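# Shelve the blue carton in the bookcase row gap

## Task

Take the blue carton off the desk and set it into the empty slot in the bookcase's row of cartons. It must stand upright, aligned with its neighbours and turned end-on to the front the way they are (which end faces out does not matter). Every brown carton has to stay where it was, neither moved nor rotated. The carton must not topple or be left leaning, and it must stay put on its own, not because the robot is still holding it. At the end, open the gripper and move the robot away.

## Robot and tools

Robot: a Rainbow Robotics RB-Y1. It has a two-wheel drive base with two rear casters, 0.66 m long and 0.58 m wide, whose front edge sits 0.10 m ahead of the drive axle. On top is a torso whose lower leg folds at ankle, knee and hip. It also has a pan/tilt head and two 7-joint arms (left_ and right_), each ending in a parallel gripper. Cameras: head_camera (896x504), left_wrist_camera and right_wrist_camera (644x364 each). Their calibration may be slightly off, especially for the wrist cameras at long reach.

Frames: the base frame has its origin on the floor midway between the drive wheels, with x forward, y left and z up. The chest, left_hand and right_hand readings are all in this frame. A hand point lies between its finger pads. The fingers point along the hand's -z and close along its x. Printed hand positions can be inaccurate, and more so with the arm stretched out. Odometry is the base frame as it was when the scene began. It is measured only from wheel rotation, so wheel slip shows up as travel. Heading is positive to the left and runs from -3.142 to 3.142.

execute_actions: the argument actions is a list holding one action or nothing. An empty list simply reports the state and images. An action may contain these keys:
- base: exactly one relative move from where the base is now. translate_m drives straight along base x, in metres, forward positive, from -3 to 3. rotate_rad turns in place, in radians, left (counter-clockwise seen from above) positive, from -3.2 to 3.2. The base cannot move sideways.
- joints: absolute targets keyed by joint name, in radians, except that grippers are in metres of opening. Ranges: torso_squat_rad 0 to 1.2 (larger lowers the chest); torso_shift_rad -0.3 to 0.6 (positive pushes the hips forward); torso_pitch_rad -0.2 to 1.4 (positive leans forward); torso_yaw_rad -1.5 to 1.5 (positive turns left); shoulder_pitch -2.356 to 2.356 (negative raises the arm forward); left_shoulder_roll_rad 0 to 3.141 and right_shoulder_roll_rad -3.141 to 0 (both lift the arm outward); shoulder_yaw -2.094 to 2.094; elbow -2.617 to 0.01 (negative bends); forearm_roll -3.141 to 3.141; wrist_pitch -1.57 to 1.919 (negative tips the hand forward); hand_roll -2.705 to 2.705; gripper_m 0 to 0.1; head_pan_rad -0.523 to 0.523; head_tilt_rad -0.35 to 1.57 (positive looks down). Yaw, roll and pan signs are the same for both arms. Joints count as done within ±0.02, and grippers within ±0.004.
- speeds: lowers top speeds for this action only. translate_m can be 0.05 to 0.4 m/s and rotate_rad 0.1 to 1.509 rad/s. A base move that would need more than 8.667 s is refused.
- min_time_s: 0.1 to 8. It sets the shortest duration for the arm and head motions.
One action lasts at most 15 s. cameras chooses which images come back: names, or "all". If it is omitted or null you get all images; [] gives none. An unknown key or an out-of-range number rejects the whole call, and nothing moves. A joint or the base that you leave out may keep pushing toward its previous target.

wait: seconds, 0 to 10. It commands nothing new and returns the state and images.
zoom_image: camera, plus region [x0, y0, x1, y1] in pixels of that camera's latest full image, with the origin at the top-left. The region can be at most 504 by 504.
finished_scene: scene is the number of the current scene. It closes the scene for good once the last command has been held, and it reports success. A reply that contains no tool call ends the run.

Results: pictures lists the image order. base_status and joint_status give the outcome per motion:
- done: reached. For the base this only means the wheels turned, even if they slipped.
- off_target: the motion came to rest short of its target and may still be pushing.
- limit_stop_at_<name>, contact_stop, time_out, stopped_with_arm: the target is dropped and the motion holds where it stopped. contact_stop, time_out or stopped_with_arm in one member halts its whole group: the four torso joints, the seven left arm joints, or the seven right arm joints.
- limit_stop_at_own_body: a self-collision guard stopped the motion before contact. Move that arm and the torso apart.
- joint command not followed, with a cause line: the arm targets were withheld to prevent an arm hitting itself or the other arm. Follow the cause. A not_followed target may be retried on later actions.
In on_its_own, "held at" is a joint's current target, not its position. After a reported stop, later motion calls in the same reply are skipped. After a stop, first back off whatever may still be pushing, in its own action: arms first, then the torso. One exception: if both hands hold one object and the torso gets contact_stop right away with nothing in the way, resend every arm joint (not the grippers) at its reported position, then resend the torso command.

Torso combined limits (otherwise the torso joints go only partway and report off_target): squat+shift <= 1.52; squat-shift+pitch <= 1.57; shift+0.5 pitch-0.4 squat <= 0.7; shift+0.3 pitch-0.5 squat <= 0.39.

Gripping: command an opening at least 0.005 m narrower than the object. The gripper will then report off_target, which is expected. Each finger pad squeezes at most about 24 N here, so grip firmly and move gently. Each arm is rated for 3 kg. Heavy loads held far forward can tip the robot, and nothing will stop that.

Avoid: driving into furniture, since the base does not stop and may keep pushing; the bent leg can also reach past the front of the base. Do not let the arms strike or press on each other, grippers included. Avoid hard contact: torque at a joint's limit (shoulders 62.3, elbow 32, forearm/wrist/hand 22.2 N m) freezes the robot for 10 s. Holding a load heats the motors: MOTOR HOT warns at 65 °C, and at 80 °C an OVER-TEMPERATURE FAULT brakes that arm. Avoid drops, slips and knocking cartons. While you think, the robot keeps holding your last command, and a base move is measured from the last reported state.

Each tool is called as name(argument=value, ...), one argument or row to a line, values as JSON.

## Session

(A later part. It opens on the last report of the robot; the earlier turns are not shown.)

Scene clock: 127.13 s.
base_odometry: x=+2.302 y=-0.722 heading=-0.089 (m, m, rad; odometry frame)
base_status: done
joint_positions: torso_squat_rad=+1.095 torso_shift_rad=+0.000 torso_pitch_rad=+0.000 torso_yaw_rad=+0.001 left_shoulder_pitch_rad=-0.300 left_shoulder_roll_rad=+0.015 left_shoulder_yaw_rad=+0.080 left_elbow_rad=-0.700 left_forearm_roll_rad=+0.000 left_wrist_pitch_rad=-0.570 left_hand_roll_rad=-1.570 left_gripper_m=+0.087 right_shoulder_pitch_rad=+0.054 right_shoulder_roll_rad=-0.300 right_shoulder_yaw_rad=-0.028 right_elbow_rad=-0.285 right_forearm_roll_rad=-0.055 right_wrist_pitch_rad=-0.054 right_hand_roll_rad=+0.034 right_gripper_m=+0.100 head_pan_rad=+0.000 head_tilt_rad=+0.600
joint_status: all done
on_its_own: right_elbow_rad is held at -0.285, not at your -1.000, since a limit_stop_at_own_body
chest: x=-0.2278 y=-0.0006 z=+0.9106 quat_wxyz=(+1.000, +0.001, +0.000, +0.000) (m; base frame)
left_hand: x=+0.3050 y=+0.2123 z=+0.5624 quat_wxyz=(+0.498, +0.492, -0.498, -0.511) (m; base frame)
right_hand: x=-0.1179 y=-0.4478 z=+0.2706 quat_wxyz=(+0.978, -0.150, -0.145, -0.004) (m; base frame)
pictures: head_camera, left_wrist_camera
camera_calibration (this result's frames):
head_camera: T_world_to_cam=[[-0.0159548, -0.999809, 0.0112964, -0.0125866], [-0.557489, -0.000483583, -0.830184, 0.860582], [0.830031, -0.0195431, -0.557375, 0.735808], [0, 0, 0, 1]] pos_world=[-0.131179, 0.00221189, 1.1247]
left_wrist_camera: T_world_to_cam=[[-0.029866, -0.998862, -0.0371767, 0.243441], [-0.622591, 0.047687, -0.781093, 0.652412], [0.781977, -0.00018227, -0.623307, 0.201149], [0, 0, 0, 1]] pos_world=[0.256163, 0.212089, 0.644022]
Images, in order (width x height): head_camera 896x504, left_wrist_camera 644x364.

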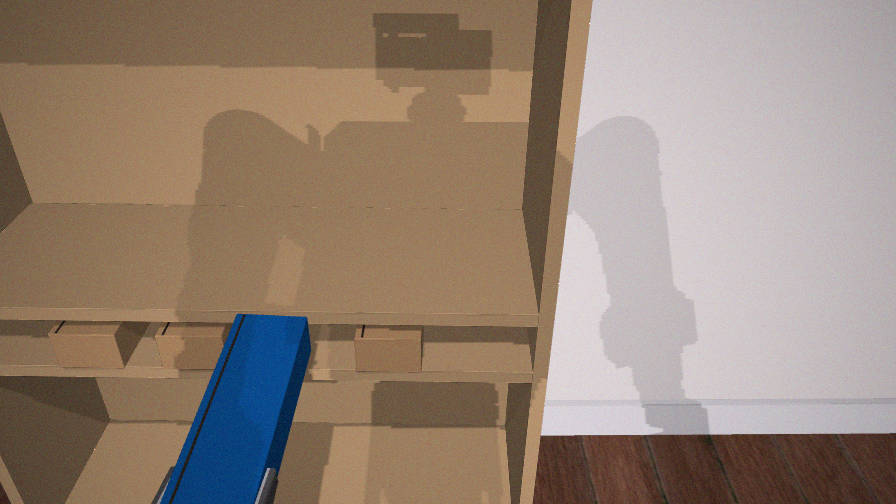

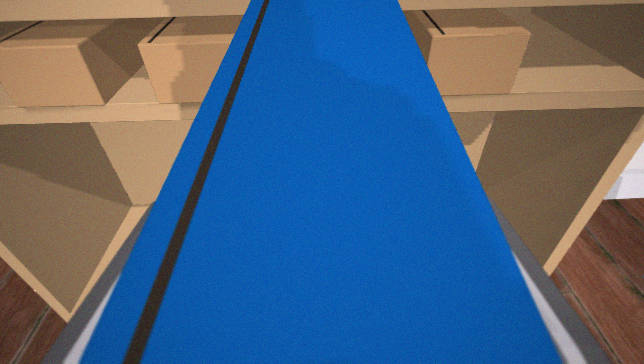

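execute_actions(
  actions=[
    {"joints":{"left_wrist_pitch_rad":-0.48}},
  ],
  cameras=[],
)

execute_actions(
  actions=[
    {"base":{"translate_m":0.05},"speeds":{"translate_m":0.06}},
  ],
  cameras=["head_camera","left_wrist_camera"],
)

Scene clock: 131.30 s.
base_odometry: x=+2.302 y=-0.722 heading=-0.089 (m, m, rad; odometry frame)
base_status: not commanded
joint_positions: torso_squat_rad=+1.095 torso_shift_rad=+0.000 torso_pitch_rad=+0.000 torso_yaw_rad=+0.001 left_shoulder_pitch_rad=-0.300 left_shoulder_roll_rad=+0.015 left_shoulder_yaw_rad=+0.080 left_elbow_rad=-0.700 left_forearm_roll_rad=+0.000 left_wrist_pitch_rad=-0.480 left_hand_roll_rad=-1.570 left_gripper_m=+0.087 right_shoulder_pitch_rad=+0.054 right_shoulder_roll_rad=-0.300 right_shoulder_yaw_rad=-0.028 right_elbow_rad=-0.285 right_forearm_roll_rad=-0.055 right_wrist_pitch_rad=-0.054 right_hand_roll_rad=+0.034 right_gripper_m=+0.100 head_pan_rad=+0.000 head_tilt_rad=+0.600
joint_status: all done
on_its_own: right_elbow_rad is held at -0.285, not at your -1.000, since a limit_stop_at_own_body
chest: x=-0.2278 y=-0.0006 z=+0.9106 quat_wxyz=(+1.000, +0.001, +0.000, +0.000) (m; base frame)
left_hand: x=+0.3036 y=+0.2124 z=+0.5417 quat_wxyz=(+0.520, +0.469, -0.475, -0.533) (m; base frame)
right_hand: x=-0.1179 y=-0.4478 z=+0.2706 quat_wxyz=(+0.978, -0.150, -0.145, -0.004) (m; base frame)
pictures: none
No camera images: the call's "cameras" was empty. Leave "cameras" out to get every camera's image.

Scene clock: 132.60 s.
base_odometry: x=+2.352 y=-0.726 heading=-0.088 (m, m, rad; odometry frame)
base_status: done
joint_positions: torso_squat_rad=+1.095 torso_shift_rad=+0.000 torso_pitch_rad=+0.000 torso_yaw_rad=+0.001 left_shoulder_pitch_rad=-0.300 left_shoulder_roll_rad=+0.015 left_shoulder_yaw_rad=+0.080 left_elbow_rad=-0.700 left_forearm_roll_rad=+0.000 left_wrist_pitch_rad=-0.480 left_hand_roll_rad=-1.570 left_gripper_m=+0.087 right_shoulder_pitch_rad=+0.054 right_shoulder_roll_rad=-0.300 right_shoulder_yaw_rad=-0.028 right_elbow_rad=-0.285 right_forearm_roll_rad=-0.055 right_wrist_pitch_rad=-0.054 right_hand_roll_rad=+0.034 right_gripper_m=+0.100 head_pan_rad=+0.000 head_tilt_rad=+0.600
joint_status: not commanded
on_its_own: right_elbow_rad is held at -0.285, not at your -1.000, since a limit_stop_at_own_body
chest: x=-0.2279 y=-0.0006 z=+0.9106 quat_wxyz=(+1.000, +0.001, +0.000, +0.000) (m; base frame)
left_hand: x=+0.3036 y=+0.2124 z=+0.5418 quat_wxyz=(+0.519, +0.469, -0.475, -0.533) (m; base frame)
right_hand: x=-0.1179 y=-0.4478 z=+0.2706 quat_wxyz=(+0.978, -0.150, -0.145, -0.004) (m; base frame)
pictures: head_camera, left_wrist_camera
camera_calibration (this result's frames):
head_camera: T_world_to_cam=[[-0.0159638, -0.999809, 0.0112945, -0.0125877], [-0.557383, -0.000479472, -0.830255, 0.860639], [0.830102, -0.0195494, -0.557269, 0.735769], [0, 0, 0, 1]] pos_world=[-0.131258, 0.0022112, 1.12471]
left_wrist_camera: T_world_to_cam=[[-0.0324627, -0.99882, -0.0361321, 0.243034], [-0.690088, 0.0485502, -0.722095, 0.623844], [0.722997, 0.00149311, -0.690849, 0.243479], [0, 0, 0, 1]] pos_world=[0.262362, 0.212096, 0.627463]
Images, in order (width x height): head_camera 896x504, left_wrist_camera 644x364.

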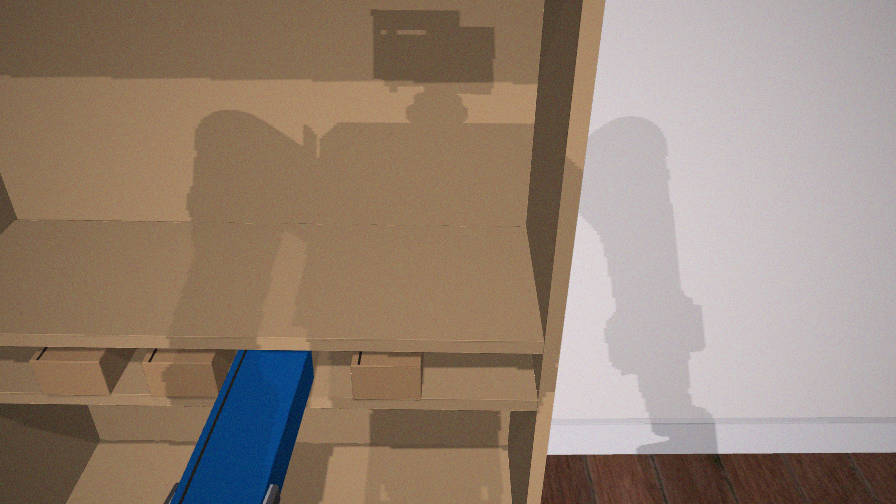

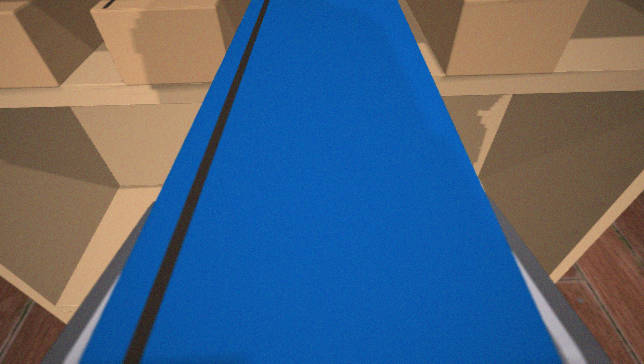

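execute_actions(
  actions=[
    {"base":{"translate_m":0.08},"joints":{"torso_squat_rad":1.08,"left_wrist_pitch_rad":-0.44,"head_tilt_rad":0.85},"speeds":{"translate_m":0.06}},
  ],
  cameras=["head_camera","left_wrist_camera"],
)

Scene clock: 138.07 s.
base_odometry: x=+2.432 y=-0.733 heading=-0.087 (m, m, rad; odometry frame)
base_status: done
joint_positions: torso_squat_rad=+1.080 torso_shift_rad=+0.000 torso_pitch_rad=+0.000 torso_yaw_rad=+0.001 left_shoulder_pitch_rad=-0.300 left_shoulder_roll_rad=+0.015 left_shoulder_yaw_rad=+0.080 left_elbow_rad=-0.700 left_forearm_roll_rad=+0.000 left_wrist_pitch_rad=-0.440 left_hand_roll_rad=-1.570 left_gripper_m=+0.087 right_shoulder_pitch_rad=+0.054 right_shoulder_roll_rad=-0.300 right_shoulder_yaw_rad=-0.028 right_elbow_rad=-0.285 right_forearm_roll_rad=-0.055 right_wrist_pitch_rad=-0.054 right_hand_roll_rad=+0.034 right_gripper_m=+0.100 head_pan_rad=+0.000 head_tilt_rad=+0.850
joint_status: all done
on_its_own: right_elbow_rad is held at -0.285, not at your -1.000, since a limit_stop_at_own_body
chest: x=-0.2279 y=-0.0006 z=+0.9199 quat_wxyz=(+1.000, +0.001, +0.000, +0.000) (m; base frame)
left_hand: x=+0.3025 y=+0.2125 z=+0.5419 quat_wxyz=(+0.529, +0.459, -0.464, -0.542) (m; base frame)
right_hand: x=-0.1179 y=-0.4478 z=+0.2799 quat_wxyz=(+0.978, -0.150, -0.145, -0.004) (m; base frame)
pictures: head_camera, left_wrist_camera
camera_calibration (this result's frames):
head_camera: T_world_to_cam=[[-0.01232, -0.999809, 0.0151643, -0.0162803], [-0.745475, -0.000923422, -0.666533, 0.646316], [0.66642, -0.0195163, -0.745321, 0.917815], [0, 0, 0, 1]] pos_world=[-0.130039, 0.002232, 1.1151]
left_wrist_camera: T_world_to_cam=[[-0.0335844, -0.998801, -0.0356057, 0.243151], [-0.718444, 0.0488926, -0.693864, 0.616337], [0.694774, 0.00227773, -0.719225, 0.268149], [0, 0, 0, 1]] pos_world=[0.264667, 0.212115, 0.629171]
Images, in order (width x height): head_camera 896x504, left_wrist_camera 644x364.

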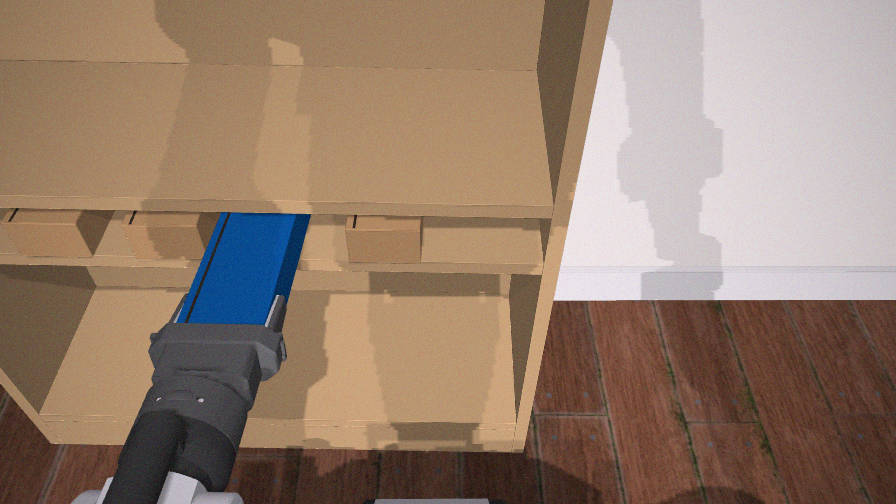

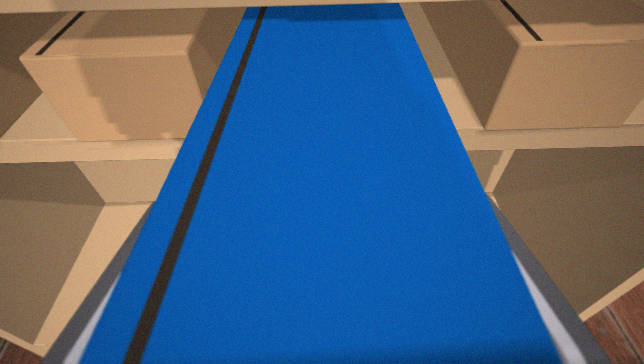

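execute_actions(
  actions=[
    {"base":{"translate_m":0.05},"joints":{"torso_squat_rad":1.065},"speeds":{"translate_m":0.06}},
  ],
  cameras=[],
)

execute_actions(
  actions=[
    {"joints":{"left_gripper_m":0.1}},
  ],
  cameras=[],
)

execute_actions(
  actions=[
    {"base":{"translate_m":-0.1}},
  ],
  cameras=[],
)

execute_actions(
  actions=[
    {"joints":{"left_gripper_m":0.03,"left_wrist_pitch_rad":-0.57,"torso_squat_rad":1.09}},
  ],
  cameras=["head_camera","left_wrist_camera"],
)

Scene clock: 144.67 s.
base_odometry: x=+2.482 y=-0.737 heading=-0.086 (m, m, rad; odometry frame)
base_status: done
joint_positions: torso_squat_rad=+1.065 torso_shift_rad=+0.000 torso_pitch_rad=+0.000 torso_yaw_rad=+0.001 left_shoulder_pitch_rad=-0.300 left_shoulder_roll_rad=+0.015 left_shoulder_yaw_rad=+0.080 left_elbow_rad=-0.700 left_forearm_roll_rad=+0.000 left_wrist_pitch_rad=-0.440 left_hand_roll_rad=-1.570 left_gripper_m=+0.086 right_shoulder_pitch_rad=+0.054 right_shoulder_roll_rad=-0.300 right_shoulder_yaw_rad=-0.028 right_elbow_rad=-0.285 right_forearm_roll_rad=-0.055 right_wrist_pitch_rad=-0.054 right_hand_roll_rad=+0.034 right_gripper_m=+0.100 head_pan_rad=+0.000 head_tilt_rad=+0.850
joint_status: all done
on_its_own: right_elbow_rad is held at -0.285, not at your -1.000, since a limit_stop_at_own_body
chest: x=-0.2278 y=-0.0006 z=+0.9291 quat_wxyz=(+1.000, +0.001, +0.000, +0.000) (m; base frame)
left_hand: x=+0.3025 y=+0.2126 z=+0.5511 quat_wxyz=(+0.529, +0.459, -0.464, -0.542) (m; base frame)
right_hand: x=-0.1179 y=-0.4478 z=+0.2891 quat_wxyz=(+0.978, -0.150, -0.145, -0.004) (m; base frame)
pictures: none
No camera images: the call's "cameras" was empty. Leave "cameras" out to get every camera's image.

Scene clock: 145.77 s.
base_odometry: x=+2.482 y=-0.737 heading=-0.086 (m, m, rad; odometry frame)
base_status: not commanded
joint_positions: torso_squat_rad=+1.065 torso_shift_rad=+0.000 torso_pitch_rad=+0.000 torso_yaw_rad=+0.001 left_shoulder_pitch_rad=-0.300 left_shoulder_roll_rad=+0.015 left_shoulder_yaw_rad=+0.080 left_elbow_rad=-0.700 left_forearm_roll_rad=+0.000 left_wrist_pitch_rad=-0.440 left_hand_roll_rad=-1.570 left_gripper_m=+0.100 right_shoulder_pitch_rad=+0.054 right_shoulder_roll_rad=-0.300 right_shoulder_yaw_rad=-0.028 right_elbow_rad=-0.285 right_forearm_roll_rad=-0.055 right_wrist_pitch_rad=-0.054 right_hand_roll_rad=+0.034 right_gripper_m=+0.100 head_pan_rad=+0.000 head_tilt_rad=+0.850
joint_status: all done
on_its_own: right_elbow_rad is held at -0.285, not at your -1.000, since a limit_stop_at_own_body
chest: x=-0.2278 y=-0.0006 z=+0.9291 quat_wxyz=(+1.000, +0.001, +0.000, +0.000) (m; base frame)
left_hand: x=+0.3025 y=+0.2126 z=+0.5511 quat_wxyz=(+0.529, +0.459, -0.464, -0.542) (m; base frame)
right_hand: x=-0.1179 y=-0.4478 z=+0.2891 quat_wxyz=(+0.978, -0.150, -0.145, -0.004) (m; base frame)
pictures: none
No camera images: the call's "cameras" was empty. Leave "cameras" out to get every camera's image.

Scene clock: 147.23 s.
base_odometry: x=+2.382 y=-0.729 heading=-0.087 (m, m, rad; odometry frame)
base_status: done
joint_positions: torso_squat_rad=+1.065 torso_shift_rad=+0.000 torso_pitch_rad=+0.000 torso_yaw_rad=+0.001 left_shoulder_pitch_rad=-0.300 left_shoulder_roll_rad=+0.015 left_shoulder_yaw_rad=+0.080 left_elbow_rad=-0.700 left_forearm_roll_rad=+0.000 left_wrist_pitch_rad=-0.440 left_hand_roll_rad=-1.570 left_gripper_m=+0.100 right_shoulder_pitch_rad=+0.054 right_shoulder_roll_rad=-0.300 right_shoulder_yaw_rad=-0.028 right_elbow_rad=-0.285 right_forearm_roll_rad=-0.055 right_wrist_pitch_rad=-0.054 right_hand_roll_rad=+0.034 right_gripper_m=+0.100 head_pan_rad=+0.000 head_tilt_rad=+0.850
joint_status: not commanded
on_its_own: right_elbow_rad is held at -0.285, not at your -1.000, since a limit_stop_at_own_body
chest: x=-0.2280 y=-0.0006 z=+0.9291 quat_wxyz=(+1.000, +0.001, +0.000, +0.000) (m; base frame)
left_hand: x=+0.3024 y=+0.2126 z=+0.5513 quat_wxyz=(+0.529, +0.459, -0.464, -0.542) (m; base frame)
right_hand: x=-0.1179 y=-0.4478 z=+0.2891 quat_wxyz=(+0.978, -0.150, -0.145, -0.004) (m; base frame)
pictures: none
No camera images: the call's "cameras" was empty. Leave "cameras" out to get every camera's image.

Scene clock: 148.43 s.
base_odometry: x=+2.382 y=-0.729 heading=-0.087 (m, m, rad; odometry frame)
base_status: not commanded
joint_positions: torso_squat_rad=+1.090 torso_shift_rad=+0.000 torso_pitch_rad=+0.000 torso_yaw_rad=+0.001 left_shoulder_pitch_rad=-0.300 left_shoulder_roll_rad=+0.015 left_shoulder_yaw_rad=+0.080 left_elbow_rad=-0.700 left_forearm_roll_rad=+0.000 left_wrist_pitch_rad=-0.570 left_hand_roll_rad=-1.570 left_gripper_m=+0.030 right_shoulder_pitch_rad=+0.054 right_shoulder_roll_rad=-0.300 right_shoulder_yaw_rad=-0.028 right_elbow_rad=-0.285 right_forearm_roll_rad=-0.055 right_wrist_pitch_rad=-0.054 right_hand_roll_rad=+0.034 right_gripper_m=+0.100 head_pan_rad=+0.000 head_tilt_rad=+0.850
joint_status: all done
on_its_own: right_elbow_rad is held at -0.285, not at your -1.000, since a limit_stop_at_own_body
chest: x=-0.2281 y=-0.0006 z=+0.9137 quat_wxyz=(+1.000, +0.001, +0.000, +0.000) (m; base frame)
left_hand: x=+0.3049 y=+0.2123 z=+0.5658 quat_wxyz=(+0.498, +0.492, -0.499, -0.511) (m; base frame)
right_hand: x=-0.1178 y=-0.4478 z=+0.2737 quat_wxyz=(+0.978, -0.150, -0.145, -0.004) (m; base frame)
pictures: head_camera, left_wrist_camera
camera_calibration (this result's frames):
head_camera: T_world_to_cam=[[-0.0123316, -0.999809, 0.0151582, -0.0161832], [-0.745149, -0.000920301, -0.666897, 0.642425], [0.666784, -0.019519, -0.744996, 0.913129], [0, 0, 0, 1]] pos_world=[-0.130356, 0.00223451, 1.10895]
left_wrist_camera: T_world_to_cam=[[-0.0298224, -0.998862, -0.037232, 0.243616], [-0.622035, 0.047703, -0.781535, 0.655179], [0.782421, -0.000147688, -0.622749, 0.202848], [0, 0, 0, 1]] pos_world=[0.256097, 0.212114, 0.64744]
Images, in order (width x height): head_camera 896x504, left_wrist_camera 644x364.

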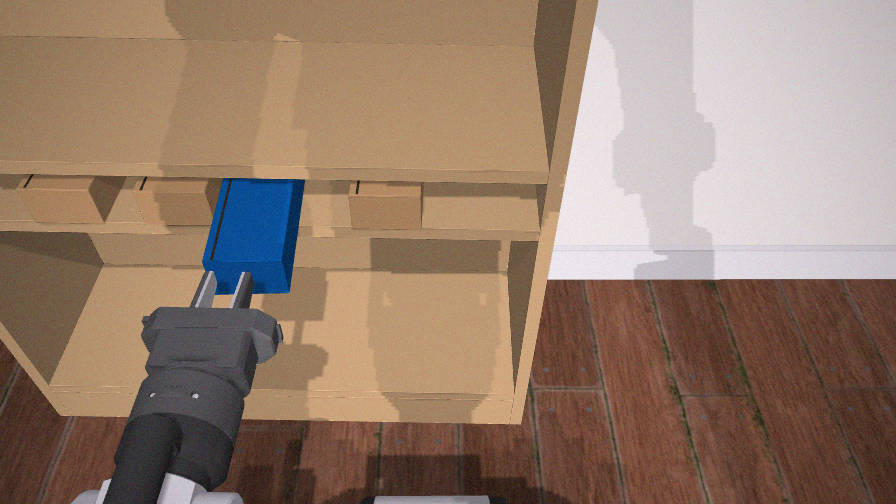

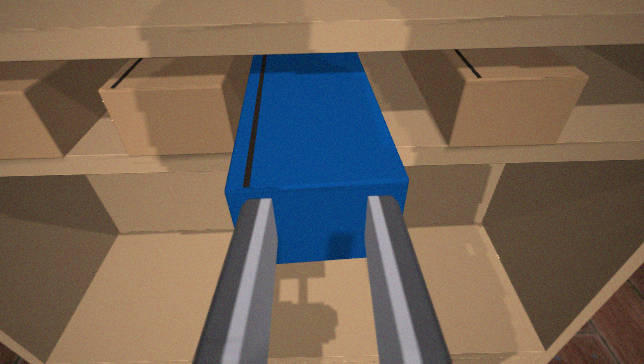

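execute_actions(
  actions=[
    {"base":{"translate_m":0.11},"joints":{"torso_squat_rad":1.11},"speeds":{"translate_m":0.06}},
  ],
  cameras=["head_camera","left_wrist_camera"],
)

Scene clock: 154.70 s.
base_odometry: x=+2.492 y=-0.738 heading=-0.086 (m, m, rad; odometry frame)
base_status: done
joint_positions: torso_squat_rad=+1.110 torso_shift_rad=+0.000 torso_pitch_rad=+0.000 torso_yaw_rad=+0.001 left_shoulder_pitch_rad=-0.300 left_shoulder_roll_rad=+0.015 left_shoulder_yaw_rad=+0.080 left_elbow_rad=-0.700 left_forearm_roll_rad=+0.000 left_wrist_pitch_rad=-0.570 left_hand_roll_rad=-1.570 left_gripper_m=+0.030 right_shoulder_pitch_rad=+0.054 right_shoulder_roll_rad=-0.300 right_shoulder_yaw_rad=-0.028 right_elbow_rad=-0.285 right_forearm_roll_rad=-0.055 right_wrist_pitch_rad=-0.054 right_hand_roll_rad=+0.034 right_gripper_m=+0.100 head_pan_rad=+0.000 head_tilt_rad=+0.850
joint_status: all done
on_its_own: right_elbow_rad is held at -0.285, not at your -1.000, since a limit_stop_at_own_body
chest: x=-0.2280 y=-0.0005 z=+0.9012 quat_wxyz=(+1.000, +0.001, +0.000, +0.000) (m; base frame)
left_hand: x=+0.3050 y=+0.2123 z=+0.5533 quat_wxyz=(+0.498, +0.492, -0.499, -0.511) (m; base frame)
right_hand: x=-0.1179 y=-0.4478 z=+0.2612 quat_wxyz=(+0.978, -0.150, -0.145, -0.004) (m; base frame)
pictures: head_camera, left_wrist_camera
camera_calibration (this result's frames):
head_camera: T_world_to_cam=[[-0.0123299, -0.999809, 0.0151611, -0.0159892], [-0.745304, -0.000918942, -0.666724, 0.633999], [0.666611, -0.0195203, -0.74515, 0.903867], [0, 0, 0, 1]] pos_world=[-0.130202, 0.00224015, 1.09646]
left_wrist_camera: T_world_to_cam=[[-0.0298442, -0.998861, -0.0372351, 0.243159], [-0.622144, 0.0477191, -0.781448, 0.645386], [0.782334, -0.000156117, -0.622859, 0.195077], [0, 0, 0, 1]] pos_world=[0.256164, 0.212115, 0.634895]
Images, in order (width x height): head_camera 896x504, left_wrist_camera 644x364.

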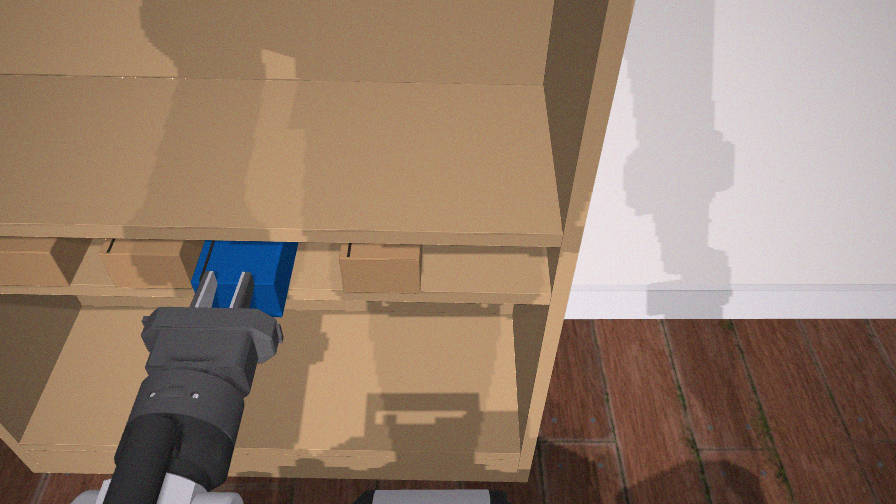

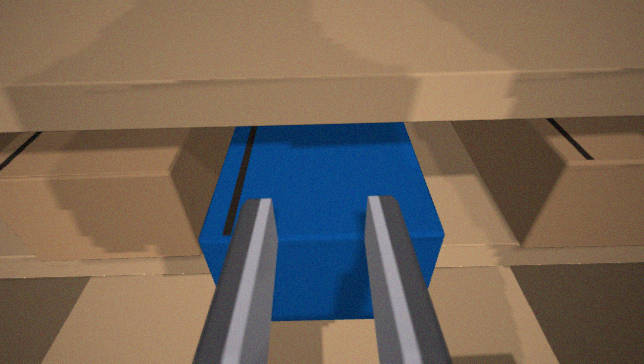

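execute_actions(
  actions=[
    {"base":{"translate_m":-0.04}},
  ],
  cameras=[],
)

execute_actions(
  actions=[
    {"joints":{"torso_squat_rad":1.15}},
  ],
  cameras=[],
)

execute_actions(
  actions=[
    {"base":{"translate_m":0.055},"speeds":{"translate_m":0.06}},
  ],
  cameras=["head_camera","left_wrist_camera"],
)

Scene clock: 162.63 s.
base_odometry: x=+2.452 y=-0.735 heading=-0.086 (m, m, rad; odometry frame)
base_status: done
joint_positions: torso_squat_rad=+1.110 torso_shift_rad=+0.000 torso_pitch_rad=+0.000 torso_yaw_rad=+0.001 left_shoulder_pitch_rad=-0.300 left_shoulder_roll_rad=+0.015 left_shoulder_yaw_rad=+0.080 left_elbow_rad=-0.700 left_forearm_roll_rad=+0.000 left_wrist_pitch_rad=-0.570 left_hand_roll_rad=-1.570 left_gripper_m=+0.030 right_shoulder_pitch_rad=+0.054 right_shoulder_roll_rad=-0.300 right_shoulder_yaw_rad=-0.028 right_elbow_rad=-0.285 right_forearm_roll_rad=-0.055 right_wrist_pitch_rad=-0.054 right_hand_roll_rad=+0.034 right_gripper_m=+0.100 head_pan_rad=+0.000 head_tilt_rad=+0.850
joint_status: not commanded
on_its_own: right_elbow_rad is held at -0.285, not at your -1.000, since a limit_stop_at_own_body
chest: x=-0.2280 y=-0.0005 z=+0.9012 quat_wxyz=(+1.000, +0.001, +0.000, +0.000) (m; base frame)
left_hand: x=+0.3049 y=+0.2123 z=+0.5533 quat_wxyz=(+0.498, +0.492, -0.499, -0.511) (m; base frame)
right_hand: x=-0.1178 y=-0.4478 z=+0.2612 quat_wxyz=(+0.978, -0.150, -0.145, -0.004) (m; base frame)
pictures: none
No camera images: the call's "cameras" was empty. Leave "cameras" out to get every camera's image.

Scene clock: 163.43 s.
base_odometry: x=+2.452 y=-0.735 heading=-0.086 (m, m, rad; odometry frame)
base_status: not commanded
joint_positions: torso_squat_rad=+1.150 torso_shift_rad=+0.000 torso_pitch_rad=+0.000 torso_yaw_rad=+0.001 left_shoulder_pitch_rad=-0.300 left_shoulder_roll_rad=+0.015 left_shoulder_yaw_rad=+0.080 left_elbow_rad=-0.700 left_forearm_roll_rad=+0.000 left_wrist_pitch_rad=-0.570 left_hand_roll_rad=-1.570 left_gripper_m=+0.030 right_shoulder_pitch_rad=+0.054 right_shoulder_roll_rad=-0.300 right_shoulder_yaw_rad=-0.028 right_elbow_rad=-0.285 right_forearm_roll_rad=-0.055 right_wrist_pitch_rad=-0.054 right_hand_roll_rad=+0.034 right_gripper_m=+0.100 head_pan_rad=+0.000 head_tilt_rad=+0.850
joint_status: all done
on_its_own: right_elbow_rad is held at -0.285, not at your -1.000, since a limit_stop_at_own_body
chest: x=-0.2281 y=-0.0005 z=+0.8759 quat_wxyz=(+1.000, +0.001, +0.000, +0.000) (m; base frame)
left_hand: x=+0.3049 y=+0.2123 z=+0.5280 quat_wxyz=(+0.498, +0.492, -0.499, -0.511) (m; base frame)
right_hand: x=-0.1178 y=-0.4478 z=+0.2359 quat_wxyz=(+0.978, -0.150, -0.145, -0.004) (m; base frame)
pictures: none
No camera images: the call's "cameras" was empty. Leave "cameras" out to get every camera's image.

Scene clock: 164.90 s.
base_odometry: x=+2.507 y=-0.739 heading=-0.086 (m, m, rad; odometry frame)
base_status: done
joint_positions: torso_squat_rad=+1.150 torso_shift_rad=+0.000 torso_pitch_rad=+0.000 torso_yaw_rad=+0.001 left_shoulder_pitch_rad=-0.300 left_shoulder_roll_rad=+0.015 left_shoulder_yaw_rad=+0.080 left_elbow_rad=-0.700 left_forearm_roll_rad=+0.000 left_wrist_pitch_rad=-0.570 left_hand_roll_rad=-1.570 left_gripper_m=+0.030 right_shoulder_pitch_rad=+0.054 right_shoulder_roll_rad=-0.300 right_shoulder_yaw_rad=-0.028 right_elbow_rad=-0.285 right_forearm_roll_rad=-0.055 right_wrist_pitch_rad=-0.054 right_hand_roll_rad=+0.034 right_gripper_m=+0.100 head_pan_rad=+0.000 head_tilt_rad=+0.850
joint_status: not commanded
on_its_own: right_elbow_rad is held at -0.285, not at your -1.000, since a limit_stop_at_own_body
chest: x=-0.2280 y=-0.0005 z=+0.8759 quat_wxyz=(+1.000, +0.001, +0.000, +0.000) (m; base frame)
left_hand: x=+0.3050 y=+0.2123 z=+0.5280 quat_wxyz=(+0.498, +0.492, -0.499, -0.511) (m; base frame)
right_hand: x=-0.1178 y=-0.4478 z=+0.2359 quat_wxyz=(+0.978, -0.150, -0.145, -0.004) (m; base frame)
pictures: head_camera, left_wrist_camera
camera_calibration (this result's frames):
head_camera: T_world_to_cam=[[-0.0123309, -0.999809, 0.0151606, -0.0155934], [-0.74527, -0.000918847, -0.666763, 0.617127], [0.666649, -0.0195205, -0.745116, 0.884994], [0, 0, 0, 1]] pos_world=[-0.130246, 0.00225213, 1.07114]
left_wrist_camera: T_world_to_cam=[[-0.0298308, -0.998861, -0.0372381, 0.242232], [-0.622116, 0.047713, -0.78147, 0.625592], [0.782357, -0.000145435, -0.622831, 0.179307], [0, 0, 0, 1]] pos_world=[0.256134, 0.212134, 0.609579]
Images, in order (width x height): head_camera 896x504, left_wrist_camera 644x364.

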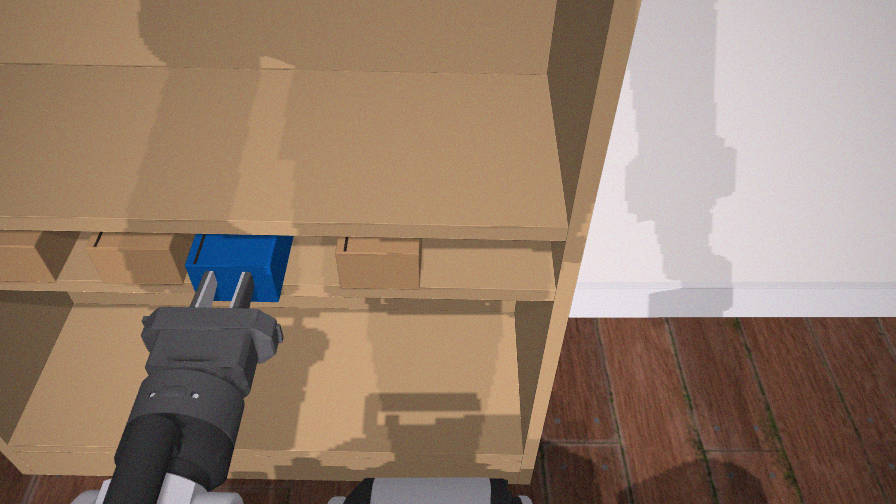

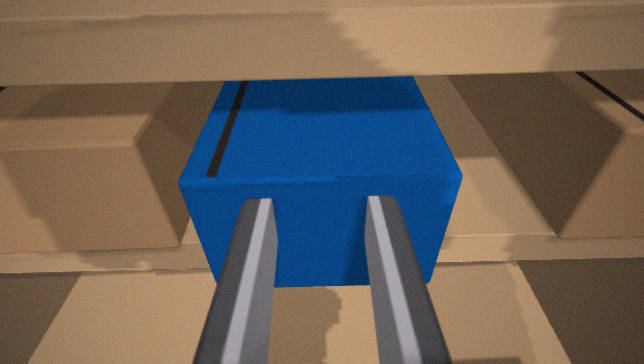

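execute_actions(
  actions=[
    {"base":{"translate_m":0.02},"speeds":{"translate_m":0.06}},
  ],
  cameras=["left_wrist_camera"],
)

execute_actions(
  actions=[
    {"base":{"translate_m":-0.3}},
  ],
  cameras=["head_camera"],
)

Scene clock: 169.57 s.
base_odometry: x=+2.527 y=-0.741 heading=-0.085 (m, m, rad; odometry frame)
base_status: done
joint_positions: torso_squat_rad=+1.150 torso_shift_rad=+0.000 torso_pitch_rad=+0.000 torso_yaw_rad=+0.001 left_shoulder_pitch_rad=-0.300 left_shoulder_roll_rad=+0.015 left_shoulder_yaw_rad=+0.080 left_elbow_rad=-0.700 left_forearm_roll_rad=+0.000 left_wrist_pitch_rad=-0.570 left_hand_roll_rad=-1.570 left_gripper_m=+0.030 right_shoulder_pitch_rad=+0.054 right_shoulder_roll_rad=-0.300 right_shoulder_yaw_rad=-0.028 right_elbow_rad=-0.285 right_forearm_roll_rad=-0.055 right_wrist_pitch_rad=-0.054 right_hand_roll_rad=+0.034 right_gripper_m=+0.100 head_pan_rad=+0.000 head_tilt_rad=+0.850
joint_status: not commanded
on_its_own: right_elbow_rad is held at -0.285, not at your -1.000, since a limit_stop_at_own_body
chest: x=-0.2280 y=-0.0005 z=+0.8759 quat_wxyz=(+1.000, +0.001, +0.000, +0.000) (m; base frame)
left_hand: x=+0.3050 y=+0.2123 z=+0.5279 quat_wxyz=(+0.498, +0.492, -0.499, -0.511) (m; base frame)
right_hand: x=-0.1178 y=-0.4478 z=+0.2359 quat_wxyz=(+0.978, -0.150, -0.145, -0.004) (m; base frame)
pictures: left_wrist_camera
camera_calibration (this result's frames):
left_wrist_camera: T_world_to_cam=[[-0.0298446, -0.998861, -0.0372366, 0.242229], [-0.622161, 0.0477205, -0.781433, 0.625577], [0.78232, -0.000154377, -0.622877, 0.179312], [0, 0, 0, 1]] pos_world=[0.25616, 0.212128, 0.609556]
Images, in order (width x height): left_wrist_camera 644x364.

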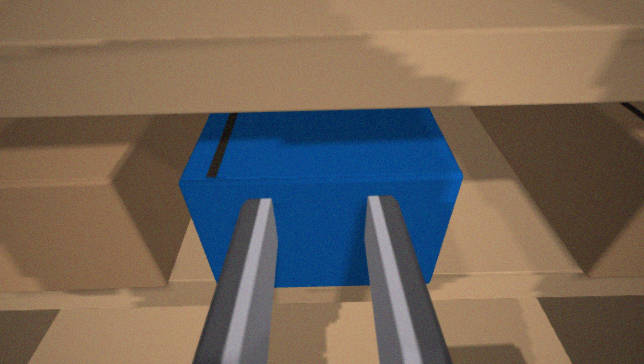

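Scene clock: 171.97 s.
base_odometry: x=+2.228 y=-0.716 heading=-0.084 (m, m, rad; odometry frame)
base_status: done
joint_positions: torso_squat_rad=+1.150 torso_shift_rad=+0.000 torso_pitch_rad=+0.000 torso_yaw_rad=+0.001 left_shoulder_pitch_rad=-0.300 left_shoulder_roll_rad=+0.015 left_shoulder_yaw_rad=+0.080 left_elbow_rad=-0.700 left_forearm_roll_rad=+0.000 left_wrist_pitch_rad=-0.570 left_hand_roll_rad=-1.570 left_gripper_m=+0.030 right_shoulder_pitch_rad=+0.054 right_shoulder_roll_rad=-0.300 right_shoulder_yaw_rad=-0.028 right_elbow_rad=-0.285 right_forearm_roll_rad=-0.055 right_wrist_pitch_rad=-0.054 right_hand_roll_rad=+0.034 right_gripper_m=+0.100 head_pan_rad=+0.000 head_tilt_rad=+0.850
joint_status: not commanded
on_its_own: right_elbow_rad is held at -0.285, not at your -1.000, since a limit_stop_at_own_body
chest: x=-0.2280 y=-0.0005 z=+0.8759 quat_wxyz=(+1.000, +0.001, +0.000, +0.000) (m; base frame)
left_hand: x=+0.3049 y=+0.2123 z=+0.5279 quat_wxyz=(+0.498, +0.492, -0.499, -0.511) (m; base frame)
right_hand: x=-0.1179 y=-0.4478 z=+0.2359 quat_wxyz=(+0.978, -0.150, -0.145, -0.004) (m; base frame)
pictures: head_camera
camera_calibration (this result's frames):
head_camera: T_world_to_cam=[[-0.0123333, -0.999809, 0.0151595, -0.0155935], [-0.745226, -0.00091762, -0.666811, 0.617143], [0.666698, -0.0195212, -0.745072, 0.884986], [0, 0, 0, 1]] pos_world=[-0.1303, 0.00225181, 1.07113]
Images, in order (width x height): head_camera 896x504.

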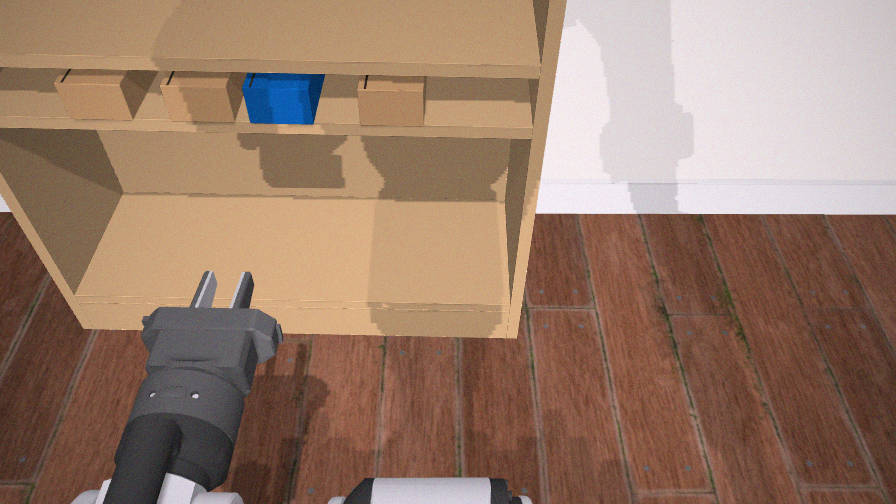

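finished_scene(
  scene=2,
)

The scene is finished: the task was done.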